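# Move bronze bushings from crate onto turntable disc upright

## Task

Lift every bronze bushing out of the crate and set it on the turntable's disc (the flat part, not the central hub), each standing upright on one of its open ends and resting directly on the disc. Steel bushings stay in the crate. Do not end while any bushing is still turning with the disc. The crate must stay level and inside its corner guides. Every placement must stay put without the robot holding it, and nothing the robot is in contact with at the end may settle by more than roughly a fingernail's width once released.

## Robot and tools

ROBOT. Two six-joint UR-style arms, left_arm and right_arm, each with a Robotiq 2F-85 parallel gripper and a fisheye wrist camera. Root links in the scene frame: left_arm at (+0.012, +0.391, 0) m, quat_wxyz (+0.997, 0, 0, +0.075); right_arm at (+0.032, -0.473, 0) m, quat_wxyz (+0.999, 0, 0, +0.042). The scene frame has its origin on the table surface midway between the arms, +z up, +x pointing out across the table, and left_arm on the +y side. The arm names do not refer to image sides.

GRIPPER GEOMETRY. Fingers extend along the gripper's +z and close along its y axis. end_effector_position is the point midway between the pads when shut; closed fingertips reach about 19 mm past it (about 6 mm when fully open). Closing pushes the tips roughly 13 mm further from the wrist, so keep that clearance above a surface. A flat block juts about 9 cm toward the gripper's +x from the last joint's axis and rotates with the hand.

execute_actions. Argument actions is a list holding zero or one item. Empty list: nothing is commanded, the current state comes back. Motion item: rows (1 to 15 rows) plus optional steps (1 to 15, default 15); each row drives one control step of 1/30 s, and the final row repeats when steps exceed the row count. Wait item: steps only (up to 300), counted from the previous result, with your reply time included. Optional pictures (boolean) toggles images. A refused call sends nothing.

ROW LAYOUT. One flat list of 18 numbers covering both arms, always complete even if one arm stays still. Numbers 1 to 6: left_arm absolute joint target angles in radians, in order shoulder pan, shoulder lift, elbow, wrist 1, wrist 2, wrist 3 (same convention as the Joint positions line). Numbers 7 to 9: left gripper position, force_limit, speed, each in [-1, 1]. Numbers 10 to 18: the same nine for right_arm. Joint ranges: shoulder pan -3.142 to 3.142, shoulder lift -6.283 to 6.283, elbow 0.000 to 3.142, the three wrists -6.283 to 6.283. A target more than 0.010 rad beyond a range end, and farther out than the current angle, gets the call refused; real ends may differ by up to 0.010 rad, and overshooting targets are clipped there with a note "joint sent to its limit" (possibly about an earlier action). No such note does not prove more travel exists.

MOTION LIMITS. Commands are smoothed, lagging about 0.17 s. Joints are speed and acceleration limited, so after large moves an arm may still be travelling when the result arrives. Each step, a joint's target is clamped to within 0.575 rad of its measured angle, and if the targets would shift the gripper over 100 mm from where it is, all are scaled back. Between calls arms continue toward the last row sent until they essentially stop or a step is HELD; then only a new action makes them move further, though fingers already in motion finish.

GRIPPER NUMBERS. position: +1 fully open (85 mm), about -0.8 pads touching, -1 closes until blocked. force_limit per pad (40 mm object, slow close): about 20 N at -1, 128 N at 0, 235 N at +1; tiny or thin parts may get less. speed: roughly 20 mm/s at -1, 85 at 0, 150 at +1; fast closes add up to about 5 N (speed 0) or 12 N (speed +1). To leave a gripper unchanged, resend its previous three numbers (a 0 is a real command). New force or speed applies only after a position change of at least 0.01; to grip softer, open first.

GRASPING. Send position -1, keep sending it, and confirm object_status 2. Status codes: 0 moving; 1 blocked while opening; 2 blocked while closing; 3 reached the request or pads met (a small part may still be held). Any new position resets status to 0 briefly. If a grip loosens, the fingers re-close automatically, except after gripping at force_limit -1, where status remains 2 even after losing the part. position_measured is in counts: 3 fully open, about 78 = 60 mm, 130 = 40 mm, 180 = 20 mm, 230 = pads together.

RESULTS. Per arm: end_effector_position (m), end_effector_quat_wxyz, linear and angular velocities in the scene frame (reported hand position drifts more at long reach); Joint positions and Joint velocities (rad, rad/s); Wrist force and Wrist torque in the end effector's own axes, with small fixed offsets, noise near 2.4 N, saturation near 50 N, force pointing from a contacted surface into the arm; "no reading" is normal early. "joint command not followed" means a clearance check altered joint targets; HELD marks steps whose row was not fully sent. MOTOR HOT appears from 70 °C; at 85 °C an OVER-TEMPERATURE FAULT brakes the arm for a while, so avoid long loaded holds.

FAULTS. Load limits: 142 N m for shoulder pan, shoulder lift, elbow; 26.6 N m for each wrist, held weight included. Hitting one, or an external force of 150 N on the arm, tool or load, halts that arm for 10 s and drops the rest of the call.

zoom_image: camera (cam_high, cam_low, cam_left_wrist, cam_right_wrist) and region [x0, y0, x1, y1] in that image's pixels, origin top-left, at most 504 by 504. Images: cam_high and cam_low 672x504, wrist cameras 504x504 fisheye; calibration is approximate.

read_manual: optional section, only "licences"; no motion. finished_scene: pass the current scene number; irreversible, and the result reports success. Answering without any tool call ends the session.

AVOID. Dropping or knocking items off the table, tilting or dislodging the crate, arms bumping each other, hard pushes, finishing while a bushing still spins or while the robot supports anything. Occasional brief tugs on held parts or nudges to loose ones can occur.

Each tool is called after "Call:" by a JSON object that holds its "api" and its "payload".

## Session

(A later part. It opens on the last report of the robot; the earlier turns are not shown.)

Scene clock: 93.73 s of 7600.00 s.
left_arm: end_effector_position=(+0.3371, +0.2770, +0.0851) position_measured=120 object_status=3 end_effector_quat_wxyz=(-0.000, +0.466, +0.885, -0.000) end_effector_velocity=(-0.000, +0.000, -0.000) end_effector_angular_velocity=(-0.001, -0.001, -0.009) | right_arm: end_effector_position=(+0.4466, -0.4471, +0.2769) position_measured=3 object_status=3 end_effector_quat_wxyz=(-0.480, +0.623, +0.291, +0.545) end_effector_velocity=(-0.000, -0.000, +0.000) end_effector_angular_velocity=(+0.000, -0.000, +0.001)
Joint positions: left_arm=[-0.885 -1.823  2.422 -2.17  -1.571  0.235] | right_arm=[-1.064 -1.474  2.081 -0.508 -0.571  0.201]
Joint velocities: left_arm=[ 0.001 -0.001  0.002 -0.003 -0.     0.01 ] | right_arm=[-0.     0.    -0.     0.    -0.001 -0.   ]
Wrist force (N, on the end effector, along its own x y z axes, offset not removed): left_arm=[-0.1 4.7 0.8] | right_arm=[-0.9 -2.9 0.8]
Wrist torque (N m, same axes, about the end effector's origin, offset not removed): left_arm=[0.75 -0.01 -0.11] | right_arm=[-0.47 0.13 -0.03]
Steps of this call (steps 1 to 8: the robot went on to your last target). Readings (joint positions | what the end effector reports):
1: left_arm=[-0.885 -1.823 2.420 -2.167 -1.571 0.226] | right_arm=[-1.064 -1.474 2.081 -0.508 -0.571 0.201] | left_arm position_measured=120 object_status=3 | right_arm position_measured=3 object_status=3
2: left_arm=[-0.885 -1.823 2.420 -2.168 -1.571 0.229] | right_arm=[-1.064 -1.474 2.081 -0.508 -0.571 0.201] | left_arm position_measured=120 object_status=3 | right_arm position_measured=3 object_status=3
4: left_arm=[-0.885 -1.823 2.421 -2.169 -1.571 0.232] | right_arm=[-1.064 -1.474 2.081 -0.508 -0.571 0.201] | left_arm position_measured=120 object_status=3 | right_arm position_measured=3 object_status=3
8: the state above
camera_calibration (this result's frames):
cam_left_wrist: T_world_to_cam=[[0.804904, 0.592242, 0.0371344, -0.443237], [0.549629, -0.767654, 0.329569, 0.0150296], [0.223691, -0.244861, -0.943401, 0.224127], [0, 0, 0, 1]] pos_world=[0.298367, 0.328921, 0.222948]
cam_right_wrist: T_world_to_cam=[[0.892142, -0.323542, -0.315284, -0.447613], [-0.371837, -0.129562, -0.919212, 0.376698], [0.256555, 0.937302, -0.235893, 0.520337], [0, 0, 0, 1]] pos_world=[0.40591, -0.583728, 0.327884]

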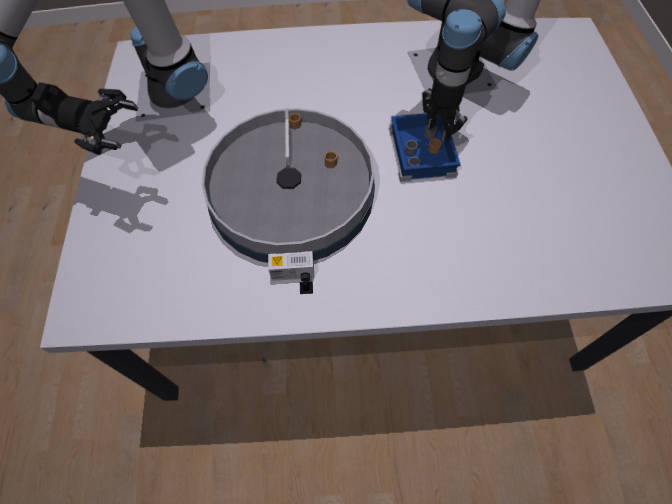

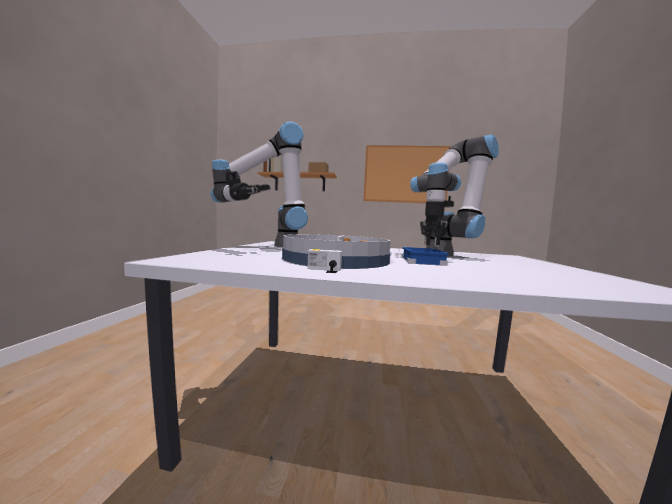

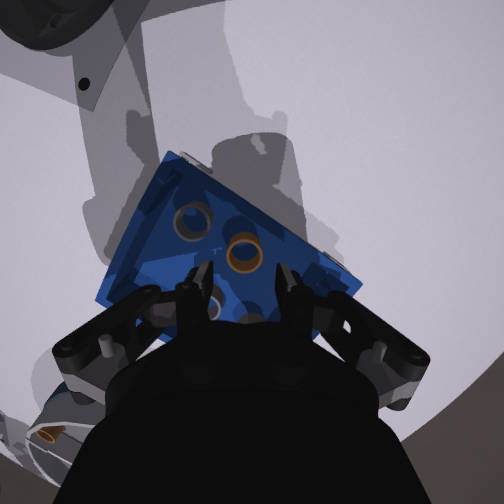

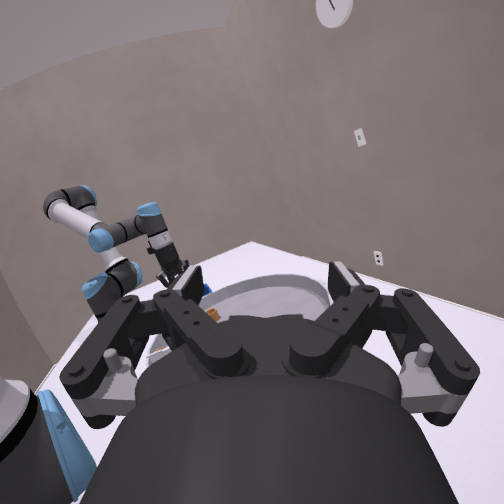

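Call:
{"api": "execute_actions", "payload": {"actions": [{"rows":[[-0.884,-1.7676,2.4637,-2.2669,-1.571,0.236,0.075,-0.5,0,-1.064,-1.474,2.081,-0.508,-0.571,0.201,1,0,0]],"steps":5}], "pictures": false}}

Call:
{"api": "execute_actions", "payload": {"actions": [{"rows":[[-0.884,-1.7023,2.5011,-2.3696,-1.571,0.236,0.075,-0.5,0,-1.064,-1.474,2.081,-0.508,-0.571,0.201,1,0,0]],"steps":13}], "pictures": false}}

Call:
{"api": "execute_actions", "payload": {"actions": [{"rows":[[-0.884,-1.7023,2.5011,-2.3696,-1.571,0.236,-1,-0.5,-0.3,-1.064,-1.474,2.081,-0.508,-0.571,0.201,1,0,0]],"steps":15}], "pictures": false}}

Call:
{"api": "execute_actions", "payload": {"actions": [{"rows":[[-0.884,-1.8226,2.4222,-2.1704,-1.571,0.236,-1,-0.5,-0.3,-1.064,-1.474,2.081,-0.508,-0.571,0.201,1,0,0]],"steps":6}], "pictures": false}}

Call:
{"api": "execute_actions", "payload": {"actions": [{"rows":[[-0.884,-1.935,2.278,-1.9136,-1.571,-0.2,-1,-0.5,-0.3,-1.064,-1.474,2.081,-0.508,-0.571,0.201,1,0,0]],"steps":9}], "pictures": false}}

Call:
{"api": "execute_actions", "payload": {"actions": [{"rows":[[-1.14,-1.331,1.716,-1.956,-1.571,-1.15,-1,-0.5,-0.3,-1.064,-1.474,2.081,-0.508,-0.571,0.201,1,0,0]],"steps":15}], "pictures": false}}

Call:
{"api": "execute_actions", "payload": {"actions": [{"steps":5}], "pictures": false}}

Call:
{"api": "execute_actions", "payload": {"actions": [{"rows":[[-1.14,-1.2487,1.8193,-2.1415,-1.571,-1.15,-1,-0.5,-0.3,-1.064,-1.474,2.081,-0.508,-0.571,0.201,1,0,0]],"steps":13}], "pictures": false}}

Call:
{"api": "execute_actions", "payload": {"actions": [{"rows":[[-1.14,-1.245,1.8225,-2.1483,-1.571,-1.15,-1,-0.5,-0.3,-1.064,-1.474,2.081,-0.508,-0.571,0.201,1,0,0]],"steps":11}], "pictures": false}}

Call:
{"api": "execute_actions", "payload": {"actions": [{"rows":[[-1.14,-1.245,1.8225,-2.1483,-1.571,-1.15,0.075,-0.5,0,-1.064,-1.474,2.081,-0.508,-0.571,0.201,1,0,0]],"steps":8}], "pictures": false}}

Call:
{"api": "execute_actions", "payload": {"actions": [{"rows":[[-1.14,-1.331,1.716,-1.956,-1.571,-1.15,0.075,-0.5,0,-1.064,-1.474,2.081,-0.508,-0.571,0.201,1,0,0]],"steps":12}], "pictures": false}}

Call:
{"api": "execute_actions", "payload": {"actions": [{"steps":300}]}}

Scene clock: 112.87 s of 7600.00 s.
left_arm: end_effector_position=(+0.3365, +0.2778, +0.0680) position_measured=120 object_status=3 end_effector_quat_wxyz=(-0.002, +0.466, +0.885, +0.000) end_effector_velocity=(+0.006, -0.004, -0.081) end_effector_angular_velocity=(-0.022, -0.025, +0.002) | right_arm: end_effector_position=(+0.4466, -0.4471, +0.2769) position_measured=3 object_status=3 end_effector_quat_wxyz=(-0.480, +0.623, +0.291, +0.545) end_effector_velocity=(+0.000, -0.000, +0.000) end_effector_angular_velocity=(-0.000, -0.000, -0.001)
Joint positions: left_arm=[-0.884 -1.786  2.45  -2.231 -1.571  0.236] | right_arm=[-1.064 -1.474  2.081 -0.508 -0.571  0.201]
Joint velocities: left_arm=[ 0.004  0.188  0.14  -0.361  0.     0.002] | right_arm=[ 0.    -0.    -0.     0.     0.001 -0.   ]
Wrist force (N, on the end effector, along its own x y z axes, offset not removed): left_arm=[1.7 1.6 2.1] | right_arm=[0.5 -3.0 0.5]
Wrist torque (N m, same axes, about the end effector's origin, offset not removed): left_arm=[0.17 -0.35 -0.10] | right_arm=[-0.40 -0.12 -0.04]
Steps of this call (steps 1 to 30: the robot went on to your last target; steps 31 to 569: nothing new was sent; steps 570 to 574: all 5 steps of this action). Readings (joint positions | what the end effector reports):
570: left_arm=[-0.885 -1.822 2.423 -2.171 -1.571 0.236] | right_arm=[-1.064 -1.474 2.081 -0.508 -0.571 0.201] | left_arm position_measured=120 object_status=3 | right_arm position_measured=3 object_status=3
571: left_arm=[-0.885 -1.815 2.428 -2.179 -1.571 0.236] | right_arm=[-1.064 -1.474 2.081 -0.508 -0.571 0.201] | left_arm position_measured=120 object_status=3 | right_arm position_measured=3 object_status=3
573: left_arm=[-0.884 -1.794 2.444 -2.217 -1.571 0.236] | right_arm=[-1.064 -1.474 2.081 -0.508 -0.571 0.201] | left_arm position_measured=120 object_status=3 | right_arm position_measured=3 object_status=3
574: the state above

Scene clock: 113.30 s of 7600.00 s.
left_arm: end_effector_position=(+0.3371, +0.2774, +0.0357) position_measured=120 object_status=3 end_effector_quat_wxyz=(-0.000, +0.466, +0.885, -0.000) end_effector_velocity=(+0.000, -0.000, -0.006) end_effector_angular_velocity=(-0.003, -0.003, +0.000) | right_arm: end_effector_position=(+0.4466, -0.4471, +0.2769) position_measured=3 object_status=3 end_effector_quat_wxyz=(-0.480, +0.623, +0.291, +0.545) end_effector_velocity=(+0.000, +0.000, -0.000) end_effector_angular_velocity=(-0.000, -0.001, -0.001)
Joint positions: left_arm=[-0.884 -1.704  2.5   -2.367 -1.571  0.236] | right_arm=[-1.064 -1.474  2.081 -0.508 -0.571  0.201]
Joint velocities: left_arm=[ 0.001  0.016  0.01  -0.031 -0.     0.   ] | right_arm=[ 0.     0.     0.    -0.     0.001 -0.001]
Wrist force (N, on the end effector, along its own x y z axes, offset not removed): left_arm=[2.4 2.2 3.4] | right_arm=[0.8 -1.5 0.3]
Wrist torque (N m, same axes, about the end effector's origin, offset not removed): left_arm=[0.22 -0.43 0.01] | right_arm=[-0.29 -0.23 -0.03]
Steps of this call (steps 1 to 13: all 13 steps of this action). Readings (joint positions | what the end effector reports):
1: left_arm=[-0.884 -1.780 2.454 -2.242 -1.571 0.236] | right_arm=[-1.064 -1.474 2.081 -0.508 -0.571 0.201] | left_arm position_measured=120 object_status=3 | right_arm position_measured=3 object_status=3
2: left_arm=[-0.884 -1.769 2.462 -2.258 -1.571 0.236] | right_arm=[-1.064 -1.474 2.081 -0.508 -0.571 0.201] | left_arm position_measured=120 object_status=3 | right_arm position_measured=3 object_status=3
4: left_arm=[-0.884 -1.739 2.480 -2.306 -1.571 0.236] | right_arm=[-1.064 -1.474 2.081 -0.508 -0.571 0.201] | left_arm position_measured=120 object_status=3 | right_arm position_measured=3 object_status=3
8: left_arm=[-0.884 -1.712 2.496 -2.353 -1.571 0.236] | right_arm=[-1.064 -1.474 2.081 -0.508 -0.571 0.201] | left_arm position_measured=120 object_status=3 | right_arm position_measured=3 object_status=3
13: the state above

Scene clock: 113.80 s of 7600.00 s.
left_arm: end_effector_position=(+0.3372, +0.2774, +0.0351) position_measured=154 object_status=2 end_effector_quat_wxyz=(+0.000, +0.466, +0.885, -0.000) end_effector_velocity=(-0.000, -0.000, -0.001) end_effector_angular_velocity=(+0.001, +0.002, +0.001) | right_arm: end_effector_position=(+0.4466, -0.4471, +0.2769) position_measured=3 object_status=3 end_effector_quat_wxyz=(-0.480, +0.623, +0.291, +0.545) end_effector_velocity=(-0.001, +0.000, +0.000) end_effector_angular_velocity=(-0.000, -0.000, +0.002)
Joint positions: left_arm=[-0.884 -1.702  2.501 -2.37  -1.571  0.236] | right_arm=[-1.064 -1.474  2.081 -0.508 -0.571  0.201]
Joint velocities: left_arm=[-0.     0.002 -0.    -0.    -0.    -0.001] | right_arm=[-0.001 -0.     0.    -0.    -0.003  0.   ]
Wrist force (N, on the end effector, along its own x y z axes, offset not removed): left_arm=[5.9 1.8 -18.2] | right_arm=[-0.4 -2.5 0.3]
Wrist torque (N m, same axes, about the end effector's origin, offset not removed): left_arm=[0.34 -0.37 0.00] | right_arm=[-0.40 0.04 -0.03]
Steps of this call (steps 1 to 15: all 15 steps of this action). Readings (joint positions | what the end effector reports):
1: left_arm=[-0.884 -1.704 2.500 -2.367 -1.571 0.236] | right_arm=[-1.064 -1.474 2.081 -0.508 -0.571 0.201] | left_arm position_measured=120 object_status=0 | right_arm position_measured=3 object_status=3
2: left_arm=[-0.884 -1.703 2.501 -2.368 -1.571 0.236] | right_arm=[-1.064 -1.474 2.081 -0.508 -0.571 0.201] | left_arm position_measured=120 object_status=0 | right_arm position_measured=3 object_status=3
4: left_arm=[-0.884 -1.703 2.501 -2.369 -1.571 0.236] | right_arm=[-1.064 -1.474 2.081 -0.508 -0.571 0.201] | left_arm position_measured=127 object_status=0 | right_arm position_measured=3 object_status=3
8: left_arm=[-0.884 -1.702 2.501 -2.369 -1.571 0.236] | right_arm=[-1.064 -1.474 2.081 -0.508 -0.571 0.201] | left_arm position_measured=149 object_status=0 | right_arm position_measured=3 object_status=3
15: the state above

Scene clock: 114.00 s of 7600.00 s.
left_arm: end_effector_position=(+0.3404, +0.2745, +0.0722) position_measured=155 object_status=2 end_effector_quat_wxyz=(+0.005, +0.466, +0.885, -0.001) end_effector_velocity=(-0.030, +0.027, +0.129) end_effector_angular_velocity=(+0.071, +0.079, -0.000) | right_arm: end_effector_position=(+0.4466, -0.4471, +0.2769) position_measured=3 object_status=3 end_effector_quat_wxyz=(-0.480, +0.623, +0.291, +0.545) end_effector_velocity=(+0.000, -0.000, -0.000) end_effector_angular_velocity=(+0.000, +0.001, -0.002)
Joint positions: left_arm=[-0.884 -1.789  2.443 -2.235 -1.571  0.236] | right_arm=[-1.064 -1.474  2.081 -0.508 -0.571  0.201]
Joint velocities: left_arm=[-0.    -0.345 -0.207  0.658  0.    -0.   ] | right_arm=[ 0.     0.    -0.    -0.     0.002  0.001]
Wrist force (N, on the end effector, along its own x y z axes, offset not removed): left_arm=[3.5 3.1 1.9] | right_arm=[1.3 -4.8 0.6]
Wrist torque (N m, same axes, about the end effector's origin, offset not removed): left_arm=[0.32 -0.59 -0.05] | right_arm=[-0.74 -0.30 0.03]
Steps of this call (steps 1 to 6: all 6 steps of this action). Readings (joint positions | what the end effector reports):
1: left_arm=[-0.884 -1.703 2.501 -2.369 -1.571 0.236] | right_arm=[-1.064 -1.474 2.081 -0.508 -0.571 0.201] | left_arm position_measured=154 object_status=2 | right_arm position_measured=3 object_status=3
2: left_arm=[-0.884 -1.711 2.493 -2.360 -1.571 0.236] | right_arm=[-1.064 -1.474 2.081 -0.508 -0.571 0.201] | left_arm position_measured=154 object_status=2 | right_arm position_measured=3 object_status=3
4: left_arm=[-0.884 -1.756 2.462 -2.297 -1.571 0.236] | right_arm=[-1.064 -1.474 2.081 -0.508 -0.571 0.201] | left_arm position_measured=155 object_status=2 | right_arm position_measured=3 object_status=3
6: the state above

Scene clock: 114.30 s of 7600.00 s.
left_arm: end_effector_position=(+0.3395, +0.2753, +0.1520) position_measured=155 object_status=2 end_effector_quat_wxyz=(+0.003, +0.304, +0.953, -0.002) end_effector_velocity=(-0.022, +0.020, +0.080) end_effector_angular_velocity=(+0.046, +0.061, +0.834) | right_arm: end_effector_position=(+0.4466, -0.4471, +0.2769) position_measured=3 object_status=3 end_effector_quat_wxyz=(-0.480, +0.623, +0.291, +0.545) end_effector_velocity=(-0.000, +0.000, +0.000) end_effector_angular_velocity=(-0.001, -0.000, +0.002)
Joint positions: left_arm=[-0.884 -1.922  2.294 -1.95  -1.571 -0.117] | right_arm=[-1.064 -1.474  2.081 -0.508 -0.571  0.201]
Joint velocities: left_arm=[ 0.    -0.129 -0.163  0.368 -0.    -0.833] | right_arm=[ 0.    -0.001  0.    -0.    -0.001  0.001]
Wrist force (N, on the end effector, along its own x y z axes, offset not removed): left_arm=[1.3 2.2 1.3] | right_arm=[0.7 -1.3 0.3]
Wrist torque (N m, same axes, about the end effector's origin, offset not removed): left_arm=[0.25 -0.12 0.00] | right_arm=[-0.20 -0.18 0.06]
Steps of this call (steps 1 to 9: all 9 steps of this action). Readings (joint positions | what the end effector reports):
1: left_arm=[-0.884 -1.799 2.436 -2.216 -1.571 0.236] | right_arm=[-1.064 -1.474 2.081 -0.508 -0.571 0.201] | left_arm position_measured=155 object_status=2 | right_arm position_measured=3 object_status=3
2: left_arm=[-0.884 -1.814 2.424 -2.194 -1.571 0.227] | right_arm=[-1.064 -1.474 2.081 -0.508 -0.571 0.201] | left_arm position_measured=155 object_status=2 | right_arm position_measured=3 object_status=3
4: left_arm=[-0.884 -1.866 2.366 -2.107 -1.571 0.154] | right_arm=[-1.064 -1.474 2.081 -0.508 -0.571 0.201] | left_arm position_measured=155 object_status=2 | right_arm position_measured=3 object_status=3
8: left_arm=[-0.884 -1.917 2.301 -1.965 -1.571 -0.084] | right_arm=[-1.064 -1.474 2.081 -0.508 -0.571 0.201] | left_arm position_measured=155 object_status=2 | right_arm position_measured=3 object_status=3
9: the state above

Scene clock: 114.80 s of 7600.00 s.
left_arm: end_effector_position=(+0.4238, +0.0437, +0.1718) position_measured=155 object_status=2 end_effector_quat_wxyz=(+0.001, +0.045, +0.999, -0.002) end_effector_velocity=(+0.102, -0.479, -0.084) end_effector_angular_velocity=(+0.025, +0.032, +1.915) | right_arm: end_effector_position=(+0.4466, -0.4471, +0.2769) position_measured=3 object_status=3 end_effector_quat_wxyz=(-0.480, +0.623, +0.291, +0.545) end_effector_velocity=(-0.000, +0.000, +0.000) end_effector_angular_velocity=(-0.001, -0.002, +0.001)
Joint positions: left_arm=[-1.101 -1.437  1.815 -1.953 -1.571 -0.861] | right_arm=[-1.064 -1.474  2.081 -0.508 -0.571  0.201]
Joint velocities: left_arm=[-0.373  0.995 -0.929 -0.028 -0.    -2.289] | right_arm=[ 0.001 -0.     0.     0.    -0.001 -0.002]
Wrist force (N, on the end effector, along its own x y z axes, offset not removed): left_arm=[-2.3 -1.1 3.2] | right_arm=[0.6 -2.4 0.1]
Wrist torque (N m, same axes, about the end effector's origin, offset not removed): left_arm=[-0.15 0.34 -0.06] | right_arm=[-0.44 -0.07 0.01]
Steps of this call (steps 1 to 15: all 15 steps of this action). Readings (joint positions | what the end effector reports):
1: left_arm=[-0.884 -1.925 2.289 -1.940 -1.571 -0.142] | right_arm=[-1.064 -1.474 2.081 -0.508 -0.571 0.201] | left_arm position_measured=155 object_status=2 | right_arm position_measured=3 object_status=3
2: left_arm=[-0.892 -1.920 2.278 -1.938 -1.571 -0.167] | right_arm=[-1.064 -1.474 2.081 -0.508 -0.571 0.201] | left_arm position_measured=155 object_status=2 | right_arm position_measured=3 object_status=3
4: left_arm=[-0.928 -1.858 2.212 -1.941 -1.571 -0.240] | right_arm=[-1.064 -1.474 2.081 -0.508 -0.571 0.201] | left_arm position_measured=155 object_status=2 | right_arm position_measured=3 object_status=3
8: left_arm=[-0.993 -1.700 2.063 -1.946 -1.571 -0.409] | right_arm=[-1.064 -1.474 2.081 -0.508 -0.571 0.201] | left_arm position_measured=155 object_status=2 | right_arm position_measured=3 object_status=3
15: the state above

Scene clock: 114.97 s of 7600.00 s.
left_arm: end_effector_position=(+0.4316, +0.0022, +0.1628) position_measured=155 object_status=2 end_effector_quat_wxyz=(+0.000, -0.056, +0.998, -0.000) end_effector_velocity=(+0.015, -0.097, -0.025) end_effector_angular_velocity=(+0.007, +0.005, +0.486) | right_arm: end_effector_position=(+0.4466, -0.4471, +0.2769) position_measured=3 object_status=3 end_effector_quat_wxyz=(-0.480, +0.623, +0.291, +0.545) end_effector_velocity=(-0.000, +0.000, +0.000) end_effector_angular_velocity=(-0.001, -0.001, +0.001)
Joint positions: left_arm=[-1.133 -1.351  1.735 -1.955 -1.571 -1.094] | right_arm=[-1.064 -1.474  2.081 -0.508 -0.571  0.201]
Joint velocities: left_arm=[-0.074  0.201 -0.187 -0.006  0.    -0.56 ] | right_arm=[ 0.    -0.    -0.    -0.    -0.001 -0.   ]
Wrist force (N, on the end effector, along its own x y z axes, offset not removed): left_arm=[3.2 -0.4 2.3] | right_arm=[-1.7 -3.3 -0.2]
Wrist torque (N m, same axes, about the end effector's origin, offset not removed): left_arm=[-0.22 -0.55 -0.09] | right_arm=[-0.53 0.20 -0.04]
Steps of this call (steps 1 to 5: the robot went on to your last target). Readings (joint positions | what the end effector reports):
1: left_arm=[-1.112 -1.408 1.788 -1.954 -1.571 -0.935] | right_arm=[-1.064 -1.474 2.081 -0.508 -0.571 0.201] | left_arm position_measured=155 object_status=2 | right_arm position_measured=3 object_status=3
2: left_arm=[-1.120 -1.386 1.767 -1.955 -1.571 -0.996] | right_arm=[-1.064 -1.474 2.081 -0.508 -0.571 0.201] | left_arm position_measured=155 object_status=2 | right_arm position_measured=3 object_status=3
4: left_arm=[-1.130 -1.359 1.742 -1.955 -1.571 -1.072] | right_arm=[-1.064 -1.474 2.081 -0.508 -0.571 0.201] | left_arm position_measured=155 object_status=2 | right_arm position_measured=3 object_status=3
5: the state above

Scene clock: 115.40 s of 7600.00 s.
left_arm: end_effector_position=(+0.4330, -0.0074, +0.0878) position_measured=155 object_status=2 end_effector_quat_wxyz=(-0.000, -0.080, +0.997, +0.000) end_effector_velocity=(+0.001, -0.002, -0.017) end_effector_angular_velocity=(-0.008, -0.006, +0.007) | right_arm: end_effector_position=(+0.4466, -0.4471, +0.2769) position_measured=3 object_status=3 end_effector_quat_wxyz=(-0.480, +0.623, +0.291, +0.545) end_effector_velocity=(-0.000, +0.000, +0.000) end_effector_angular_velocity=(-0.001, -0.001, -0.000)
Joint positions: left_arm=[-1.14  -1.251  1.817 -2.136 -1.571 -1.149] | right_arm=[-1.064 -1.474  2.081 -0.508 -0.571  0.201]
Joint velocities: left_arm=[-0.001  0.021  0.024 -0.055  0.    -0.008] | right_arm=[-0.    -0.001  0.    -0.     0.    -0.   ]
Wrist force (N, on the end effector, along its own x y z axes, offset not removed): left_arm=[0.4 1.9 4.1] | right_arm=[1.3 -2.9 -0.6]
Wrist torque (N m, same axes, about the end effector's origin, offset not removed): left_arm=[0.21 -0.15 -0.06] | right_arm=[-0.48 -0.28 -0.07]
Steps of this call (steps 1 to 13: all 13 steps of this action). Readings (joint positions | what the end effector reports):
1: left_arm=[-1.135 -1.345 1.730 -1.956 -1.571 -1.110] | right_arm=[-1.064 -1.474 2.081 -0.508 -0.571 0.201] | left_arm position_measured=155 object_status=2 | right_arm position_measured=3 object_status=3
2: left_arm=[-1.136 -1.333 1.733 -1.965 -1.571 -1.122] | right_arm=[-1.064 -1.474 2.081 -0.508 -0.571 0.201] | left_arm position_measured=155 object_status=2 | right_arm position_measured=3 object_status=3
4: left_arm=[-1.138 -1.295 1.769 -2.026 -1.571 -1.136] | right_arm=[-1.064 -1.474 2.081 -0.508 -0.571 0.201] | left_arm position_measured=155 object_status=2 | right_arm position_measured=3 object_status=3
8: left_arm=[-1.139 -1.261 1.806 -2.112 -1.571 -1.146] | right_arm=[-1.064 -1.474 2.081 -0.508 -0.571 0.201] | left_arm position_measured=155 object_status=2 | right_arm position_measured=3 object_status=3
13: the state above

Scene clock: 115.77 s of 7600.00 s.
left_arm: end_effector_position=(+0.4331, -0.0075, +0.0835) position_measured=155 object_status=2 end_effector_quat_wxyz=(-0.000, -0.080, +0.997, -0.000) end_effector_velocity=(+0.000, -0.001, -0.001) end_effector_angular_velocity=(-0.003, -0.001, -0.000) | right_arm: end_effector_position=(+0.4466, -0.4471, +0.2769) position_measured=3 object_status=3 end_effector_quat_wxyz=(-0.480, +0.623, +0.291, +0.545) end_effector_velocity=(+0.000, -0.000, +0.000) end_effector_angular_velocity=(-0.002, -0.002, -0.001)
Joint positions: left_arm=[-1.14  -1.245  1.822 -2.148 -1.571 -1.15 ] | right_arm=[-1.064 -1.474  2.081 -0.508 -0.571  0.201]
Joint velocities: left_arm=[-0.     0.001  0.001 -0.005 -0.001 -0.   ] | right_arm=[-0.    -0.001 -0.    -0.     0.001 -0.001]
Wrist force (N, on the end effector, along its own x y z axes, offset not removed): left_arm=[2.8 0.9 -1.9] | right_arm=[0.5 -2.0 -0.7]
Wrist torque (N m, same axes, about the end effector's origin, offset not removed): left_arm=[0.10 -0.42 0.01] | right_arm=[-0.32 -0.13 0.03]
Steps of this call (steps 1 to 11: all 11 steps of this action). Readings (joint positions | what the end effector reports):
1: left_arm=[-1.140 -1.250 1.818 -2.138 -1.571 -1.150] | right_arm=[-1.064 -1.474 2.081 -0.508 -0.571 0.201] | left_arm position_measured=155 object_status=2 | right_arm position_measured=3 object_status=3
2: left_arm=[-1.140 -1.249 1.819 -2.140 -1.571 -1.150] | right_arm=[-1.064 -1.474 2.081 -0.508 -0.571 0.201] | left_arm position_measured=155 object_status=2 | right_arm position_measured=3 object_status=3
4: left_arm=[-1.140 -1.247 1.820 -2.144 -1.571 -1.150] | right_arm=[-1.064 -1.474 2.081 -0.508 -0.571 0.201] | left_arm position_measured=155 object_status=2 | right_arm position_measured=3 object_status=3
8: left_arm=[-1.140 -1.246 1.822 -2.147 -1.571 -1.150] | right_arm=[-1.064 -1.474 2.081 -0.508 -0.571 0.201] | left_arm position_measured=155 object_status=2 | right_arm position_measured=3 object_status=3
11: the state above

Scene clock: 116.03 s of 7600.00 s.
left_arm: end_effector_position=(+0.4330, -0.0075, +0.0833) position_measured=123 object_status=0 end_effector_quat_wxyz=(-0.000, -0.080, +0.997, -0.000) end_effector_velocity=(-0.000, -0.001, -0.000) end_effector_angular_velocity=(+0.000, -0.001, -0.001) | right_arm: end_effector_position=(+0.4466, -0.4471, +0.2769) position_measured=3 object_status=3 end_effector_quat_wxyz=(-0.480, +0.623, +0.291, +0.545) end_effector_velocity=(+0.000, +0.000, +0.000) end_effector_angular_velocity=(-0.000, -0.000, -0.001)
Joint positions: left_arm=[-1.14  -1.245  1.822 -2.148 -1.571 -1.15 ] | right_arm=[-1.064 -1.474  2.081 -0.508 -0.571  0.201]
Joint velocities: left_arm=[-0.001  0.001 -0.    -0.001  0.001 -0.   ] | right_arm=[ 0.    -0.001  0.     0.     0.001 -0.   ]
Wrist force (N, on the end effector, along its own x y z axes, offset not removed): left_arm=[1.9 0.8 3.3] | right_arm=[-0.2 -2.3 -0.8]
Wrist torque (N m, same axes, about the end effector's origin, offset not removed): left_arm=[-0.04 -0.44 0.05] | right_arm=[-0.35 -0.05 -0.01]
Steps of this call (steps 1 to 8: all 8 steps of this action). Readings (joint positions | what the end effector reports):
1: left_arm=[-1.140 -1.245 1.822 -2.148 -1.571 -1.150] | right_arm=[-1.064 -1.474 2.081 -0.508 -0.571 0.201] | left_arm position_measured=155 object_status=0 | right_arm position_measured=3 object_status=3
2: left_arm=[-1.140 -1.245 1.822 -2.148 -1.571 -1.150] | right_arm=[-1.064 -1.474 2.081 -0.508 -0.571 0.201] | left_arm position_measured=154 object_status=0 | right_arm position_measured=3 object_status=3
4: left_arm=[-1.140 -1.245 1.822 -2.148 -1.571 -1.150] | right_arm=[-1.064 -1.474 2.081 -0.508 -0.571 0.201] | left_arm position_measured=145 object_status=0 | right_arm position_measured=3 object_status=3
8: the state above

Scene clock: 116.43 s of 7600.00 s.
left_arm: end_effector_position=(+0.4333, -0.0078, +0.1576) position_measured=120 object_status=3 end_effector_quat_wxyz=(+0.000, -0.080, +0.997, -0.001) end_effector_velocity=(-0.003, +0.004, +0.026) end_effector_angular_velocity=(+0.010, +0.008, -0.002) | right_arm: end_effector_position=(+0.4466, -0.4471, +0.2769) position_measured=3 object_status=3 end_effector_quat_wxyz=(-0.480, +0.623, +0.291, +0.545) end_effector_velocity=(-0.000, +0.000, +0.000) end_effector_angular_velocity=(-0.001, -0.001, +0.000)
Joint positions: left_arm=[-1.14  -1.328  1.72  -1.964 -1.571 -1.15 ] | right_arm=[-1.064 -1.474  2.081 -0.508 -0.571  0.201]
Joint velocities: left_arm=[-0.001 -0.03  -0.038  0.08  -0.001  0.001] | right_arm=[ 0.    -0.001 -0.    -0.    -0.    -0.   ]
Wrist force (N, on the end effector, along its own x y z axes, offset not removed): left_arm=[0.1 -0.2 1.7] | right_arm=[-1.3 -2.0 0.6]
Wrist torque (N m, same axes, about the end effector's origin, offset not removed): left_arm=[-0.18 -0.06 0.04] | right_arm=[-0.33 0.17 -0.04]
Steps of this call (steps 1 to 12: all 12 steps of this action). Readings (joint positions | what the end effector reports):
1: left_arm=[-1.140 -1.245 1.822 -2.148 -1.571 -1.150] | right_arm=[-1.064 -1.474 2.081 -0.508 -0.571 0.201] | left_arm position_measured=121 object_status=0 | right_arm position_measured=3 object_status=3
2: left_arm=[-1.140 -1.253 1.815 -2.139 -1.571 -1.150] | right_arm=[-1.064 -1.474 2.081 -0.508 -0.571 0.201] | left_arm position_measured=120 object_status=0 | right_arm position_measured=3 object_status=3
4: left_arm=[-1.140 -1.287 1.773 -2.077 -1.571 -1.150] | right_arm=[-1.064 -1.474 2.081 -0.508 -0.571 0.201] | left_arm position_measured=120 object_status=0 | right_arm position_measured=3 object_status=3
8: left_arm=[-1.140 -1.320 1.731 -1.987 -1.571 -1.150] | right_arm=[-1.064 -1.474 2.081 -0.508 -0.571 0.201] | left_arm position_measured=120 object_status=0 | right_arm position_measured=3 object_status=3
12: the state above

Scene clock: 126.43 s of 7600.00 s.
left_arm: end_effector_position=(+0.4330, -0.0074, +0.1603) position_measured=120 object_status=3 end_effector_quat_wxyz=(-0.000, -0.080, +0.997, -0.000) end_effector_velocity=(-0.000, -0.000, -0.000) end_effector_angular_velocity=(+0.001, -0.001, -0.002) | right_arm: end_effector_position=(+0.4466, -0.4471, +0.2769) position_measured=3 object_status=3 end_effector_quat_wxyz=(-0.480, +0.623, +0.291, +0.545) end_effector_velocity=(-0.000, +0.000, +0.000) end_effector_angular_velocity=(+0.001, -0.000, +0.001)
Joint positions: left_arm=[-1.14  -1.331  1.716 -1.956 -1.571 -1.15 ] | right_arm=[-1.064 -1.474  2.081 -0.508 -0.571  0.201]
Joint velocities: left_arm=[-0.001 -0.     0.    -0.     0.001  0.001] | right_arm=[ 0.001  0.001 -0.     0.001 -0.001 -0.001]
Wrist force (N, on the end effector, along its own x y z axes, offset not removed): left_arm=[0.8 0.9 3.0] | right_arm=[1.1 -1.9 0.0]
Wrist torque (N m, same axes, about the end effector's origin, offset not removed): left_arm=[0.03 -0.17 0.00] | right_arm=[-0.27 -0.23 0.04]
Steps of this call (steps 1 to 15: the robot went on to your last target; steps 16 to 300: nothing new was sent). Readings (joint positions | what the end effector reports):
1: left_arm=[-1.140 -1.329 1.719 -1.962 -1.571 -1.150] | right_arm=[-1.064 -1.474 2.081 -0.508 -0.571 0.201] | left_arm position_measured=120 object_status=3 | right_arm position_measured=3 object_status=3
2: left_arm=[-1.140 -1.329 1.718 -1.960 -1.571 -1.150] | right_arm=[-1.064 -1.474 2.081 -0.508 -0.571 0.201] | left_arm position_measured=120 object_status=3 | right_arm position_measured=3 object_status=3
4: left_arm=[-1.140 -1.330 1.717 -1.958 -1.571 -1.150] | right_arm=[-1.064 -1.474 2.081 -0.508 -0.571 0.201] | left_arm position_measured=120 object_status=3 | right_arm position_measured=3 object_status=3
8: left_arm=[-1.140 -1.331 1.716 -1.957 -1.571 -1.150] | right_arm=[-1.064 -1.474 2.081 -0.508 -0.571 0.201] | left_arm position_measured=120 object_status=3 | right_arm position_measured=3 object_status=3
300: the state above
All arms were judged still, so your last target was given up. Only a new action makes them travel on or press farther. Fingers that are still opening or closing keep moving.
camera_calibration (this result's frames):
cam_left_wrist: T_world_to_cam=[[-0.192311, 0.980634, 0.0370692, 0.0798647], [0.928806, 0.169694, 0.32943, -0.438018], [0.31676, 0.0977831, -0.943452, 0.166224], [0, 0, 0, 1]] pos_world=[0.369539, -0.0202428, 0.29816]
cam_right_wrist: T_world_to_cam=[[0.892142, -0.323542, -0.315284, -0.447613], [-0.371837, -0.129562, -0.919212, 0.376698], [0.256555, 0.937302, -0.235893, 0.520337], [0, 0, 0, 1]] pos_world=[0.40591, -0.583728, 0.327884]

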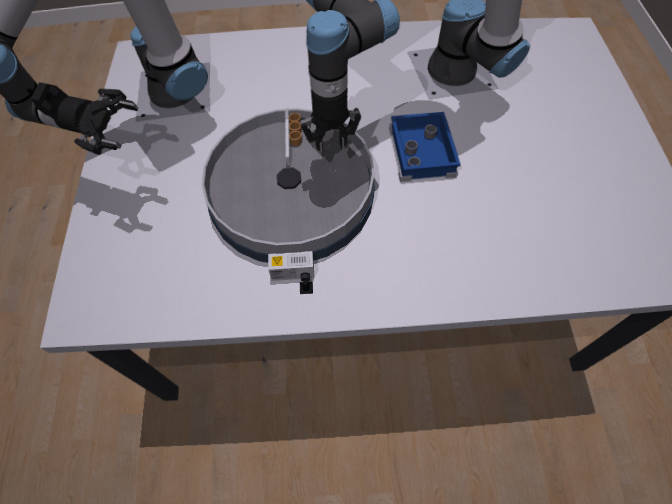

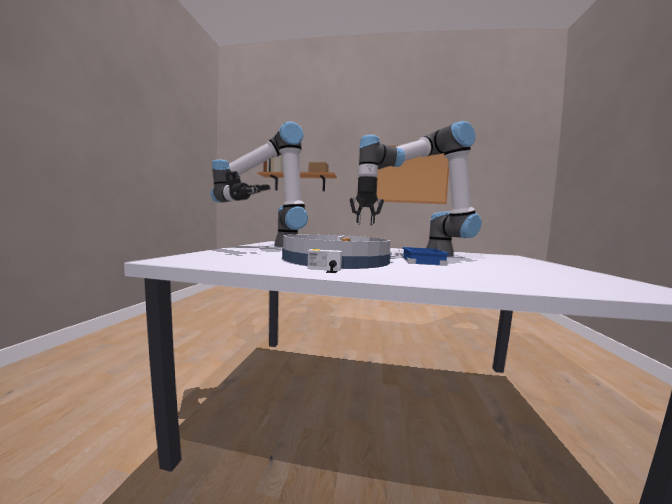

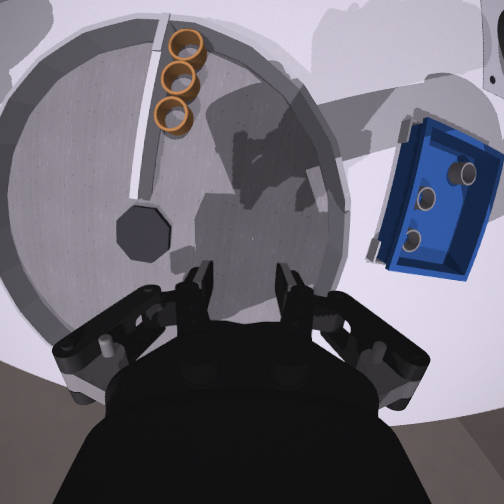

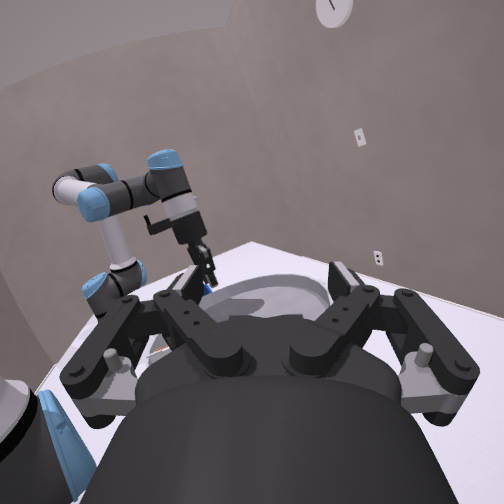

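Call:
{"api": "execute_actions", "payload": {"actions": []}}

Scene clock: 136.03 s of 7600.00 s.
left_arm: end_effector_position=(+0.4330, -0.0074, +0.1603) position_measured=120 object_status=3 end_effector_quat_wxyz=(-0.000, -0.080, +0.997, -0.000) end_effector_velocity=(+0.001, +0.000, -0.000) end_effector_angular_velocity=(+0.001, -0.001, -0.001) | right_arm: end_effector_position=(+0.4466, -0.4471, +0.2769) position_measured=3 object_status=3 end_effector_quat_wxyz=(-0.480, +0.623, +0.291, +0.545) end_effector_velocity=(+0.000, -0.000, +0.000) end_effector_angular_velocity=(+0.000, +0.001, -0.001)
Joint positions: left_arm=[-1.14  -1.331  1.716 -1.956 -1.571 -1.15 ] | right_arm=[-1.064 -1.474  2.081 -0.508 -0.571  0.201]
Joint velocities: left_arm=[ 0.     0.001 -0.    -0.001  0.001  0.001] | right_arm=[-0.     0.    -0.001  0.     0.001  0.001]
Wrist force (N, on the end effector, along its own x y z axes, offset not removed): left_arm=[2.0 1.0 1.3] | right_arm=[0.4 -2.3 0.9]
Wrist torque (N m, same axes, about the end effector's origin, offset not removed): left_arm=[0.08 -0.40 -0.05] | right_arm=[-0.32 -0.22 -0.02]
Steps of this call (steps 1 to 288: nothing new was sent). Readings (joint positions | what the end effector reports):
1: left_arm=[-1.140 -1.331 1.716 -1.956 -1.571 -1.150] | right_arm=[-1.064 -1.474 2.081 -0.508 -0.571 0.201] | left_arm position_measured=120 object_status=3 | right_arm position_measured=3 object_status=3
2: left_arm=[-1.140 -1.331 1.716 -1.956 -1.571 -1.150] | right_arm=[-1.064 -1.474 2.081 -0.508 -0.571 0.201] | left_arm position_measured=120 object_status=3 | right_arm position_measured=3 object_status=3
4: left_arm=[-1.140 -1.331 1.716 -1.956 -1.571 -1.150] | right_arm=[-1.064 -1.474 2.081 -0.508 -0.571 0.201] | left_arm position_measured=120 object_status=3 | right_arm position_measured=3 object_status=3
8: left_arm=[-1.140 -1.331 1.716 -1.956 -1.571 -1.150] | right_arm=[-1.064 -1.474 2.081 -0.508 -0.571 0.201] | left_arm position_measured=120 object_status=3 | right_arm position_measured=3 object_status=3
288: the state above
camera_calibration (this result's frames):
cam_left_wrist: T_world_to_cam=[[-0.192311, 0.980634, 0.0370693, 0.0798646], [0.928806, 0.169694, 0.32943, -0.438018], [0.31676, 0.0977832, -0.943452, 0.166224], [0, 0, 0, 1]] pos_world=[0.369539, -0.0202427, 0.29816]
cam_right_wrist: T_world_to_cam=[[0.892142, -0.323542, -0.315284, -0.447613], [-0.371837, -0.129562, -0.919212, 0.376698], [0.256555, 0.937302, -0.235893, 0.520337], [0, 0, 0, 1]] pos_world=[0.40591, -0.583728, 0.327884]

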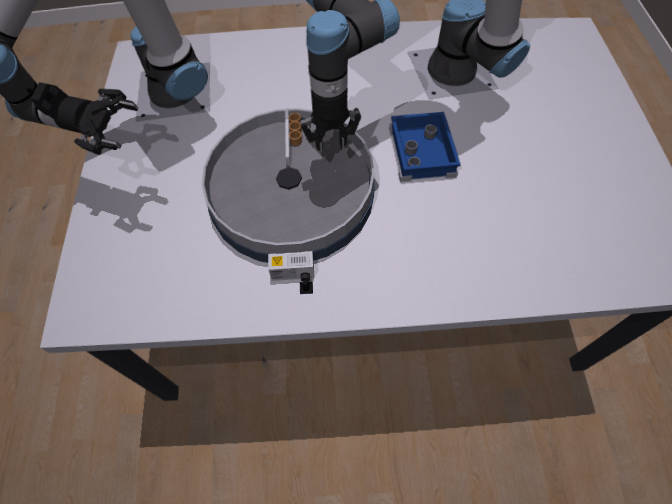

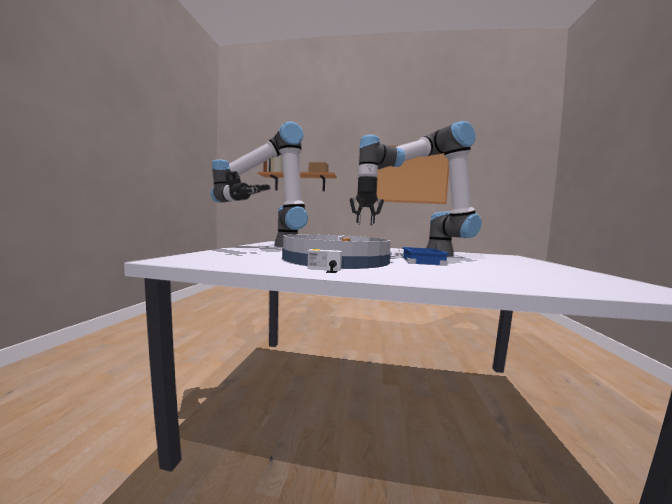

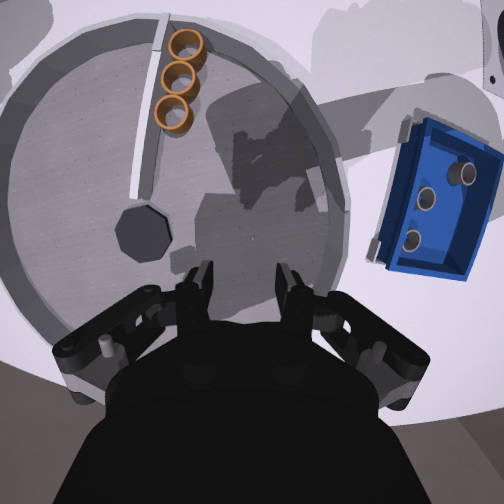

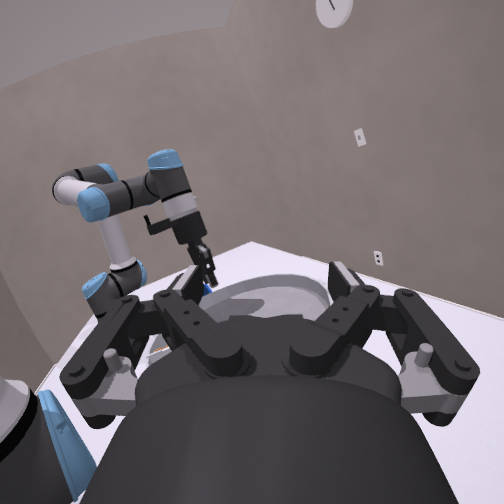

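Call:
{"api": "finished_scene", "payload": {"scene": 2}}

The scene is finished: the task was done.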